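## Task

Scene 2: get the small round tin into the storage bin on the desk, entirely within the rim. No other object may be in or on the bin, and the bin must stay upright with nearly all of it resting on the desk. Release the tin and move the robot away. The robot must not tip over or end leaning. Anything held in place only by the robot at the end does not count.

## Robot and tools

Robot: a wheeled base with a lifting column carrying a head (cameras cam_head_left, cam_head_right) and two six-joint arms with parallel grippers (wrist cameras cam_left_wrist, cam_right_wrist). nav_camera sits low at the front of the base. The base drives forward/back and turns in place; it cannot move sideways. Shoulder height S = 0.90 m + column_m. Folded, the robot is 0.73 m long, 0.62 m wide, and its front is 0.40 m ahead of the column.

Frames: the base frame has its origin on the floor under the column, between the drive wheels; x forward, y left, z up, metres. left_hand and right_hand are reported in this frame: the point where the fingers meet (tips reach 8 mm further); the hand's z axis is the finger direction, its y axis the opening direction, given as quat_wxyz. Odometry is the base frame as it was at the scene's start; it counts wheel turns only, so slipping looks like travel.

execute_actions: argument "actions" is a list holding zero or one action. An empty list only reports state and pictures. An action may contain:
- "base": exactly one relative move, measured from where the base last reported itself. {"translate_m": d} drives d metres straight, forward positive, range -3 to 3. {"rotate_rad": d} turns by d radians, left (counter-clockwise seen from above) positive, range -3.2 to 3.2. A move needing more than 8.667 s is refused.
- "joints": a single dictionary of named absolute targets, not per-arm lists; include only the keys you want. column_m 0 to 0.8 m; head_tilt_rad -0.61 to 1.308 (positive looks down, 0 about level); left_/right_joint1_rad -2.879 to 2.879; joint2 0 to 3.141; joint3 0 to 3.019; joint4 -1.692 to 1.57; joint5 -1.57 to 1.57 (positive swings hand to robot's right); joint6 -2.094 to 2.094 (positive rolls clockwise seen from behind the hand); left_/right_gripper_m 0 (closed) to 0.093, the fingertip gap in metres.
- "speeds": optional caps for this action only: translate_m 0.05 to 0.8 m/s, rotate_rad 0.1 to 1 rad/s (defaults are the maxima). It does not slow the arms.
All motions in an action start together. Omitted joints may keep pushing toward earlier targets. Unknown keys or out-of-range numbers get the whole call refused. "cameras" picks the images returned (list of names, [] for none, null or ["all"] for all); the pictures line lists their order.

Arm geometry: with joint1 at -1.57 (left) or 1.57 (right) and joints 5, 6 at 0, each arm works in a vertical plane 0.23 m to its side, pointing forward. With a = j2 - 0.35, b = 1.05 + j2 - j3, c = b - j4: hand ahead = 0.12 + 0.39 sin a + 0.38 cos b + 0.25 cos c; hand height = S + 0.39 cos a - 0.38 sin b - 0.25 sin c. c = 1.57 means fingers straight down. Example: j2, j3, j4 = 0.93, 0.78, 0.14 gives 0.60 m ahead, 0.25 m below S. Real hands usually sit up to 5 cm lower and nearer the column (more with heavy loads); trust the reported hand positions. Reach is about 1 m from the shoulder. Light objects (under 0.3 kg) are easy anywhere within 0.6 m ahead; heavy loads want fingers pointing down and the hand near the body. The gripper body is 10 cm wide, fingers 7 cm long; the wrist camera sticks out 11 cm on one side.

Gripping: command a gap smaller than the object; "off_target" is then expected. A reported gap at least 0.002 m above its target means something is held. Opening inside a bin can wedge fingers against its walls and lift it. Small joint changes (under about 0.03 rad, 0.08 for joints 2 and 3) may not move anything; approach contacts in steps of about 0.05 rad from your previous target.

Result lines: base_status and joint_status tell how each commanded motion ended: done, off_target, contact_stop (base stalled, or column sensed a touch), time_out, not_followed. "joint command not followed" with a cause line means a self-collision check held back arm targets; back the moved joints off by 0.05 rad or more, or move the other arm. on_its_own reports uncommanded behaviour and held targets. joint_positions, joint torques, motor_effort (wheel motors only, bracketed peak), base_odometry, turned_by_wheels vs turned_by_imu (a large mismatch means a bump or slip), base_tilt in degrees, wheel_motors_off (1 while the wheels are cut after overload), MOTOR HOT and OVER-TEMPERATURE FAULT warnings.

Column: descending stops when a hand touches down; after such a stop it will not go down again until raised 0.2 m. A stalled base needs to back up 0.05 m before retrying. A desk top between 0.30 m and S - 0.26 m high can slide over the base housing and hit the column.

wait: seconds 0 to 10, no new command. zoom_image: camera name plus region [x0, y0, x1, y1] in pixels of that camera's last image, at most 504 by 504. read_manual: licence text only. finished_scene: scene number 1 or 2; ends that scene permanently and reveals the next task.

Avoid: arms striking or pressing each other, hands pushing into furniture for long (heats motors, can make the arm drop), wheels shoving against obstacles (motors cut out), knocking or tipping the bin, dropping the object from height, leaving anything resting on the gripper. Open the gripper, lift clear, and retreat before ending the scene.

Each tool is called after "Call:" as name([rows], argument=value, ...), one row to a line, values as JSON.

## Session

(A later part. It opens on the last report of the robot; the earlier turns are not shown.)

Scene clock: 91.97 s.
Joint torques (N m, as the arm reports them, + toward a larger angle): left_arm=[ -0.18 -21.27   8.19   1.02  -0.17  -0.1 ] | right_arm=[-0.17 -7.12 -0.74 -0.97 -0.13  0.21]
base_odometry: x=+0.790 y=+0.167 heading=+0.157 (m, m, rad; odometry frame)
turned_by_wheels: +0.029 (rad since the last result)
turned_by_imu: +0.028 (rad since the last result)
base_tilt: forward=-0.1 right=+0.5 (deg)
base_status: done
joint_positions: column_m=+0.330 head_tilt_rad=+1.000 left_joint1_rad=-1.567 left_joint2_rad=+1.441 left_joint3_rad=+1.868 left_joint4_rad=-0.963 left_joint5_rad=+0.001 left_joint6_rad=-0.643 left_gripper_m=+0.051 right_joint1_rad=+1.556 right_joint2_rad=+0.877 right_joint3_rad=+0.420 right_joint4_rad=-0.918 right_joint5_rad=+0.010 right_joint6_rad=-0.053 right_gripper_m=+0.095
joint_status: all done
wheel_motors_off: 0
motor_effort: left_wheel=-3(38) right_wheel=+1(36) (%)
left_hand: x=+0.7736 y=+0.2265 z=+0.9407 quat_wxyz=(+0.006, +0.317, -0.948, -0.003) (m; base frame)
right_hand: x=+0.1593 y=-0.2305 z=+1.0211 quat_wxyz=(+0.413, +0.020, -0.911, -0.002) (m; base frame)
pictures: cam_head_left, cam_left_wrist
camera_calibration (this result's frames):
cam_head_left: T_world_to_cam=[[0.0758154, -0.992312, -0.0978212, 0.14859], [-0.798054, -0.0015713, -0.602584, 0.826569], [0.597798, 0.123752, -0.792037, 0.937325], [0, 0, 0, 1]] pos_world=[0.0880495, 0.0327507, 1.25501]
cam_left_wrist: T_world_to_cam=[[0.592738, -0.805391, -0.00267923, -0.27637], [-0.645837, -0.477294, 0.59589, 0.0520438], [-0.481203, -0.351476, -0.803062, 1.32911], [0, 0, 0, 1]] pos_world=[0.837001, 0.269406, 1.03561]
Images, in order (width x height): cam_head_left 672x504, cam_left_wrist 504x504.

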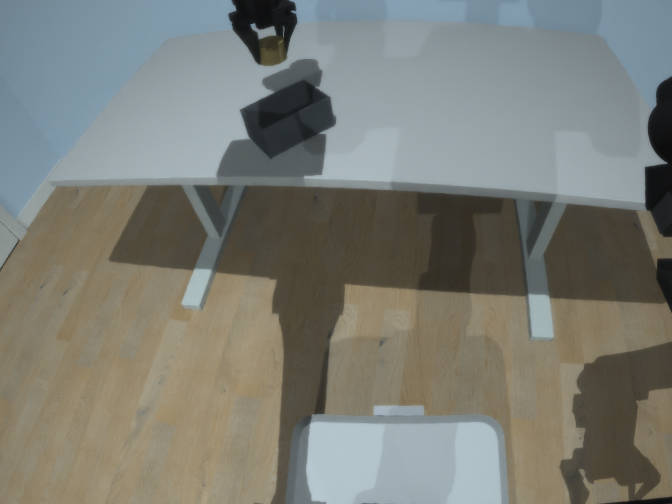

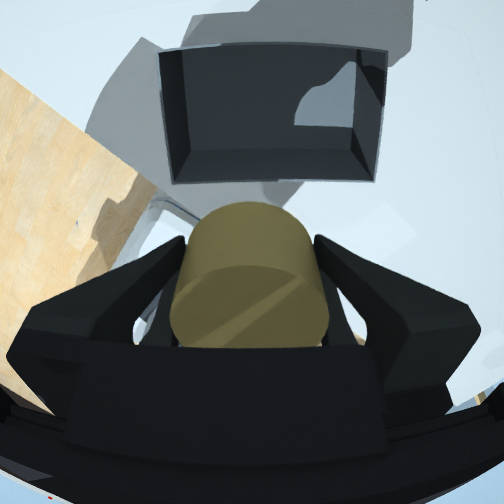

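Call:
execute_actions([
  {"base":{"translate_m":0.015},"joints":{"column_m":0.27}},
], cameras=["cam_head_left","cam_left_wrist"])

Scene clock: 103.93 s.
Joint torques (N m, as the arm reports them, + toward a larger angle): left_arm=[ -0.21 -21.16   8.04   0.88  -0.17  -0.1 ] | right_arm=[-0.14 -7.14 -0.89 -0.97 -0.13  0.21]
base_odometry: x=+0.805 y=+0.170 heading=+0.159 (m, m, rad; odometry frame)
turned_by_wheels: +0.002 (rad since the last result)
turned_by_imu: +0.001 (rad since the last result)
base_tilt: forward=-0.2 right=+0.6 (deg)
base_status: done
joint_positions: column_m=+0.270 head_tilt_rad=+1.000 left_joint1_rad=-1.568 left_joint2_rad=+1.441 left_joint3_rad=+1.868 left_joint4_rad=-0.963 left_joint5_rad=+0.001 left_joint6_rad=-0.643 left_gripper_m=+0.051 right_joint1_rad=+1.556 right_joint2_rad=+0.877 right_joint3_rad=+0.421 right_joint4_rad=-0.918 right_joint5_rad=+0.010 right_joint6_rad=-0.053 right_gripper_m=+0.095
joint_status: all done
wheel_motors_off: 0
motor_effort: left_wheel=+2(59) right_wheel=-3(49) (%)
left_hand: x=+0.7737 y=+0.2260 z=+0.8806 quat_wxyz=(+0.006, +0.317, -0.948, -0.002) (m; base frame)
right_hand: x=+0.1599 y=-0.2305 z=+0.9609 quat_wxyz=(+0.412, +0.020, -0.911, -0.002) (m; base frame)
pictures: cam_head_left, cam_left_wrist
camera_calibration (this result's frames):
cam_head_left: T_world_to_cam=[[0.0757585, -0.992312, -0.0978653, 0.142779], [-0.798404, -0.0015713, -0.60212, 0.789851], [0.597337, 0.123752, -0.792385, 0.890266], [0, 0, 0, 1]] pos_world=[0.088014, 0.0327507, 1.19499]
cam_left_wrist: T_world_to_cam=[[0.592431, -0.805619, -0.00192144, -0.277373], [-0.646247, -0.476654, 0.595958, 0.0878722], [-0.481031, -0.351822, -0.803013, 1.28065], [0, 0, 0, 1]] pos_world=[0.837143, 0.268988, 0.975475]
Images, in order (width x height): cam_head_left 672x504, cam_left_wrist 504x504.

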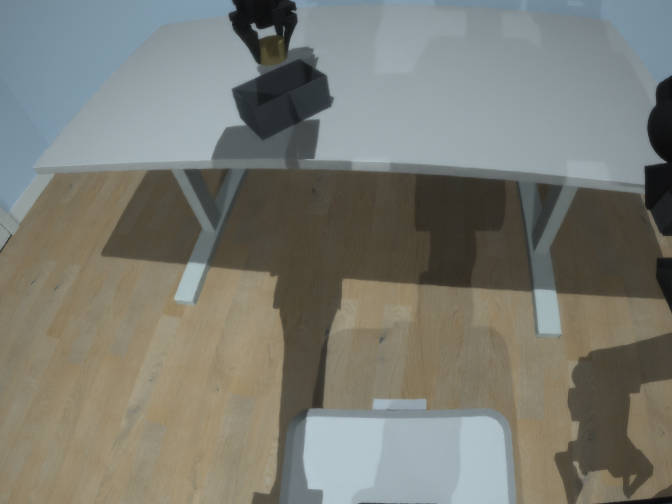

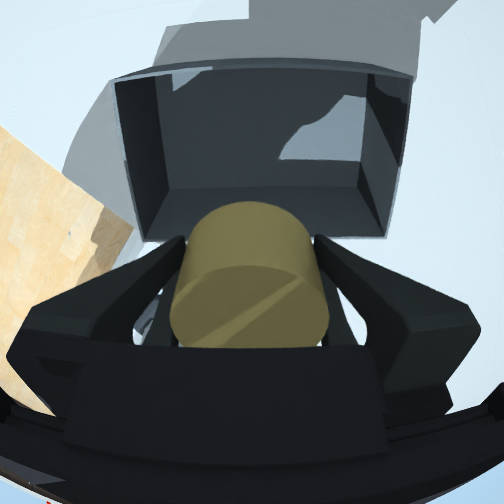

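Call:
execute_actions([
  {"joints":{"column_m":0.23}},
], cameras=["cam_head_left","cam_left_wrist"])

Scene clock: 114.23 s.
Joint torques (N m, as the arm reports them, + toward a larger angle): left_arm=[ -0.54 -21.74   8.09   0.8   -0.17  -0.11] | right_arm=[-0.15 -7.22 -0.85 -0.96 -0.12  0.21]
base_odometry: x=+0.805 y=+0.170 heading=+0.159 (m, m, rad; odometry frame)
turned_by_wheels: +0.000 (rad since the last result)
turned_by_imu: +0.000 (rad since the last result)
base_tilt: forward=-0.1 right=+0.6 (deg)
base_status: not commanded
joint_positions: column_m=+0.230 head_tilt_rad=+1.000 left_joint1_rad=-1.568 left_joint2_rad=+1.442 left_joint3_rad=+1.868 left_joint4_rad=-0.963 left_joint5_rad=+0.001 left_joint6_rad=-0.643 left_gripper_m=+0.051 right_joint1_rad=+1.556 right_joint2_rad=+0.877 right_joint3_rad=+0.421 right_joint4_rad=-0.918 right_joint5_rad=+0.010 right_joint6_rad=-0.053 right_gripper_m=+0.095
joint_status: all done
wheel_motors_off: 0
motor_effort: left_wheel=+3(3) right_wheel=-2(2) (%)
left_hand: x=+0.7736 y=+0.2260 z=+0.8403 quat_wxyz=(+0.006, +0.317, -0.948, -0.003) (m; base frame)
right_hand: x=+0.1599 y=-0.2305 z=+0.9209 quat_wxyz=(+0.412, +0.020, -0.911, -0.002) (m; base frame)
pictures: cam_head_left, cam_left_wrist
camera_calibration (this result's frames):
cam_head_left: T_world_to_cam=[[0.0757585, -0.992312, -0.0978653, 0.138863], [-0.798404, -0.0015713, -0.60212, 0.765756], [0.597337, 0.123752, -0.792385, 0.858557], [0, 0, 0, 1]] pos_world=[0.088014, 0.0327507, 1.15497]
cam_left_wrist: T_world_to_cam=[[0.592431, -0.805619, -0.002147, -0.277194], [-0.646019, -0.476654, 0.596205, 0.111413], [-0.481337, -0.351823, -0.802829, 1.24834], [0, 0, 0, 1]] pos_world=[0.837068, 0.268989, 0.935187]
Images, in order (width x height): cam_head_left 672x504, cam_left_wrist 504x504.

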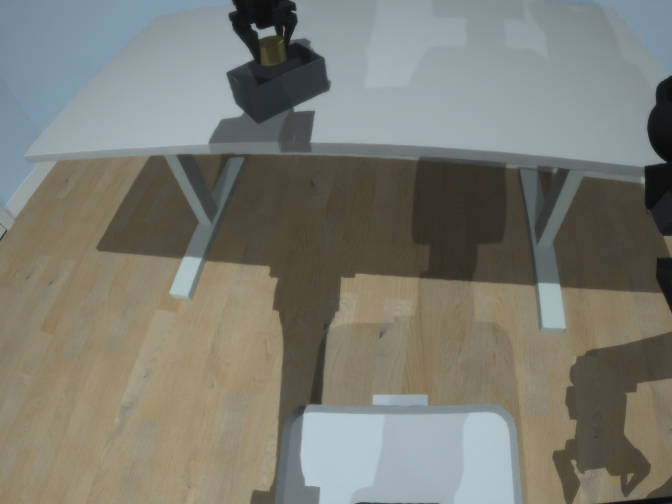

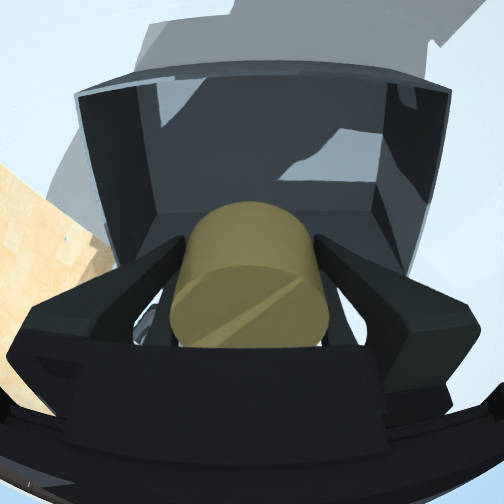

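Call:
execute_actions([
  {"joints":{"column_m":0.19}},
], cameras=["cam_head_left","cam_left_wrist"])

Scene clock: 120.80 s.
Joint torques (N m, as the arm reports them, + toward a larger angle): left_arm=[ -0.72 -21.65   8.12   0.95  -0.17  -0.09] | right_arm=[-0.1  -6.96 -0.85 -0.95 -0.12  0.21]
base_odometry: x=+0.805 y=+0.170 heading=+0.159 (m, m, rad; odometry frame)
turned_by_wheels: +0.000 (rad since the last result)
turned_by_imu: +0.000 (rad since the last result)
base_tilt: forward=-0.1 right=+0.6 (deg)
base_status: not commanded
joint_positions: column_m=+0.190 head_tilt_rad=+1.000 left_joint1_rad=-1.568 left_joint2_rad=+1.442 left_joint3_rad=+1.868 left_joint4_rad=-0.963 left_joint5_rad=+0.001 left_joint6_rad=-0.643 left_gripper_m=+0.051 right_joint1_rad=+1.556 right_joint2_rad=+0.877 right_joint3_rad=+0.421 right_joint4_rad=-0.918 right_joint5_rad=+0.010 right_joint6_rad=-0.053 right_gripper_m=+0.095
joint_status: all done
wheel_motors_off: 0
motor_effort: left_wheel=+3(3) right_wheel=-2(2) (%)
left_hand: x=+0.7735 y=+0.2260 z=+0.8001 quat_wxyz=(+0.006, +0.317, -0.948, -0.003) (m; base frame)
right_hand: x=+0.1599 y=-0.2305 z=+0.8809 quat_wxyz=(+0.412, +0.020, -0.911, -0.002) (m; base frame)
pictures: cam_head_left, cam_left_wrist
camera_calibration (this result's frames):
cam_head_left: T_world_to_cam=[[0.0757585, -0.992312, -0.0978653, 0.134948], [-0.798404, -0.0015713, -0.60212, 0.741671], [0.597337, 0.123752, -0.792385, 0.826862], [0, 0, 0, 1]] pos_world=[0.088014, 0.0327507, 1.11497]
cam_left_wrist: T_world_to_cam=[[0.592431, -0.805618, -0.00237256, -0.277034], [-0.645791, -0.476654, 0.596452, 0.134963], [-0.481643, -0.351824, -0.802645, 1.21607], [0, 0, 0, 1]] pos_world=[0.836992, 0.268989, 0.894915]
Images, in order (width x height): cam_head_left 672x504, cam_left_wrist 504x504.

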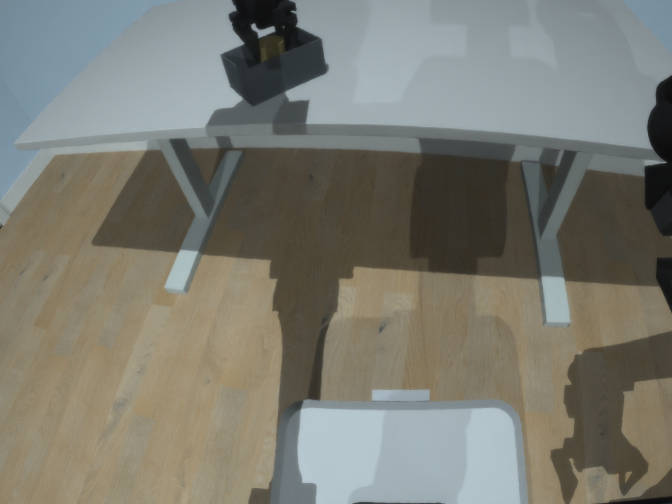

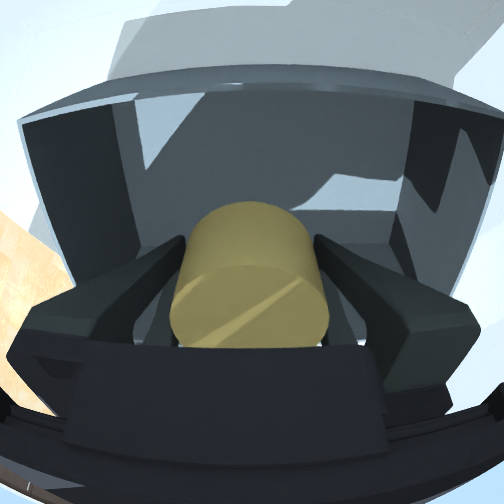

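Call:
execute_actions([
  {"joints":{"left_gripper_m":0.07}},
], cameras=[])

Call:
execute_actions([
  {"joints":{"column_m":0.38}},
], cameras=["cam_head_left","cam_left_wrist"])

Call:
execute_actions([
  {"base":{"translate_m":-0.6}},
], cameras=["cam_head_left"])

Scene clock: 125.53 s.
Joint torques (N m, as the arm reports them, + toward a larger angle): left_arm=[ -0.18 -21.43   8.03   0.83  -0.16  -0.1 ] | right_arm=[-0.12 -7.11 -0.85 -0.96 -0.12  0.21]
base_odometry: x=+0.805 y=+0.170 heading=+0.159 (m, m, rad; odometry frame)
turned_by_wheels: +0.000 (rad since the last result)
turned_by_imu: +0.000 (rad since the last result)
base_tilt: forward=-0.1 right=+0.5 (deg)
base_status: not commanded
joint_positions: column_m=+0.190 head_tilt_rad=+1.000 left_joint1_rad=-1.568 left_joint2_rad=+1.442 left_joint3_rad=+1.868 left_joint4_rad=-0.963 left_joint5_rad=+0.001 left_joint6_rad=-0.643 left_gripper_m=+0.070 right_joint1_rad=+1.556 right_joint2_rad=+0.877 right_joint3_rad=+0.421 right_joint4_rad=-0.918 right_joint5_rad=+0.010 right_joint6_rad=-0.053 right_gripper_m=+0.095
joint_status: all done
wheel_motors_off: 0
motor_effort: left_wheel=+3(5) right_wheel=-3(3) (%)
left_hand: x=+0.7735 y=+0.2260 z=+0.8001 quat_wxyz=(+0.006, +0.317, -0.948, -0.003) (m; base frame)
right_hand: x=+0.1599 y=-0.2305 z=+0.8809 quat_wxyz=(+0.412, +0.020, -0.911, -0.002) (m; base frame)
pictures: none
No camera images: the call's "cameras" was empty. Leave "cameras" out to get every camera's image.

Scene clock: 128.60 s.
Joint torques (N m, as the arm reports them, + toward a larger angle): left_arm=[ -0.34 -20.91   8.2    0.82  -0.17  -0.11] | right_arm=[-0.15 -7.13 -0.86 -0.96 -0.12  0.21]
base_odometry: x=+0.805 y=+0.170 heading=+0.159 (m, m, rad; odometry frame)
turned_by_wheels: +0.000 (rad since the last result)
turned_by_imu: +0.000 (rad since the last result)
base_tilt: forward=-0.1 right=+0.6 (deg)
base_status: not commanded
joint_positions: column_m=+0.380 head_tilt_rad=+1.000 left_joint1_rad=-1.568 left_joint2_rad=+1.442 left_joint3_rad=+1.868 left_joint4_rad=-0.963 left_joint5_rad=+0.001 left_joint6_rad=-0.643 left_gripper_m=+0.070 right_joint1_rad=+1.556 right_joint2_rad=+0.877 right_joint3_rad=+0.421 right_joint4_rad=-0.918 right_joint5_rad=+0.010 right_joint6_rad=-0.053 right_gripper_m=+0.095
joint_status: all done
wheel_motors_off: 0
motor_effort: left_wheel=+4(3) right_wheel=-2(3) (%)
left_hand: x=+0.7734 y=+0.2260 z=+0.9897 quat_wxyz=(+0.006, +0.317, -0.948, -0.003) (m; base frame)
right_hand: x=+0.1599 y=-0.2305 z=+1.0708 quat_wxyz=(+0.412, +0.020, -0.911, -0.002) (m; base frame)
pictures: cam_head_left, cam_left_wrist
camera_calibration (this result's frames):
cam_head_left: T_world_to_cam=[[0.0757585, -0.992312, -0.0978653, 0.153529], [-0.798404, -0.0015713, -0.60212, 0.855992], [0.597338, 0.123752, -0.792385, 0.977306], [0, 0, 0, 1]] pos_world=[0.088014, 0.0327507, 1.30484]
cam_left_wrist: T_world_to_cam=[[0.59243, -0.805617, -0.00259812, -0.276294], [-0.645563, -0.476655, 0.596698, 0.0213749], [-0.481949, -0.351825, -0.802461, 1.36826], [0, 0, 0, 1]] pos_world=[0.836917, 0.26899, 1.08451]
Images, in order (width x height): cam_head_left 672x504, cam_left_wrist 504x504.

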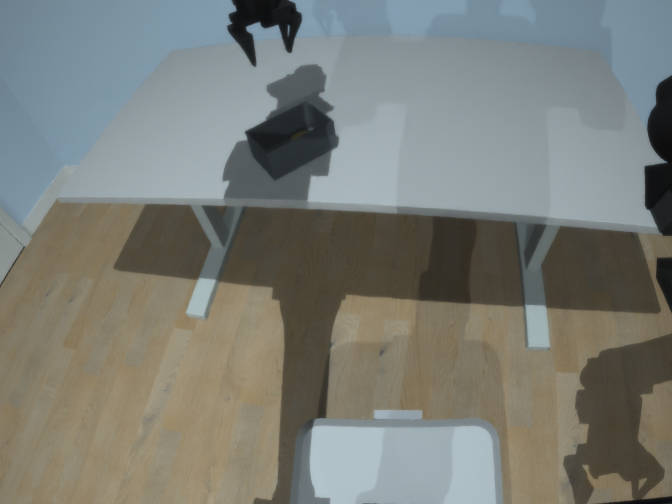

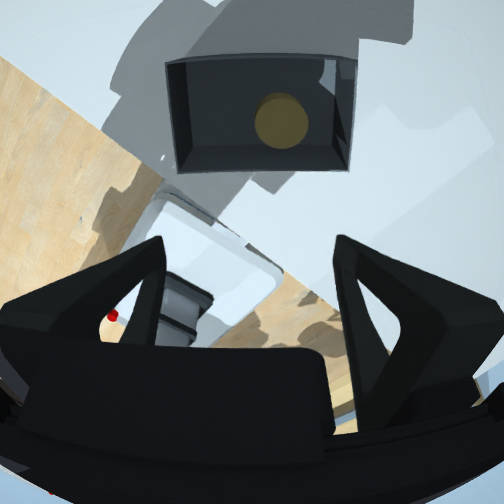

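Scene clock: 131.43 s.
Joint torques (N m, as the arm reports them, + toward a larger angle): left_arm=[ -0.15 -21.56   8.01   0.89  -0.16  -0.09] | right_arm=[-0.15 -7.2  -0.6  -0.94 -0.12  0.21]
base_odometry: x=+0.212 y=+0.075 heading=+0.159 (m, m, rad; odometry frame)
turned_by_wheels: +0.001 (rad since the last result)
turned_by_imu: +0.002 (rad since the last result)
base_tilt: forward=-0.1 right=+0.5 (deg)
base_status: done
joint_positions: column_m=+0.380 head_tilt_rad=+1.001 left_joint1_rad=-1.568 left_joint2_rad=+1.442 left_joint3_rad=+1.868 left_joint4_rad=-0.963 left_joint5_rad=+0.001 left_joint6_rad=-0.644 left_gripper_m=+0.070 right_joint1_rad=+1.556 right_joint2_rad=+0.877 right_joint3_rad=+0.418 right_joint4_rad=-0.918 right_joint5_rad=+0.010 right_joint6_rad=-0.053 right_gripper_m=+0.095
joint_status: not commanded
wheel_motors_off: 0
motor_effort: left_wheel=+1(63) right_wheel=-2(60) (%)
left_hand: x=+0.7734 y=+0.2260 z=+0.9897 quat_wxyz=(+0.006, +0.317, -0.948, -0.003) (m; base frame)
right_hand: x=+0.1583 y=-0.2305 z=+1.0713 quat_wxyz=(+0.414, +0.020, -0.910, -0.002) (m; base frame)
pictures: cam_head_left
camera_calibration (this result's frames):
cam_head_left: T_world_to_cam=[[0.0757111, -0.992312, -0.097902, 0.153582], [-0.798696, -0.0015713, -0.601733, 0.855477], [0.596953, 0.123752, -0.792674, 0.977721], [0, 0, 0, 1]] pos_world=[0.0879844, 0.0327507, 1.30482]
Images, in order (width x height): cam_head_left 672x504.

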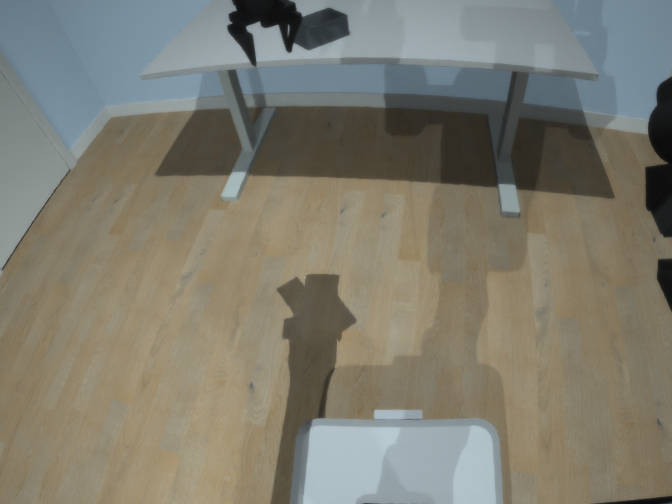

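Call:
finished_scene(scene=2)

The scene is finished: the task was done.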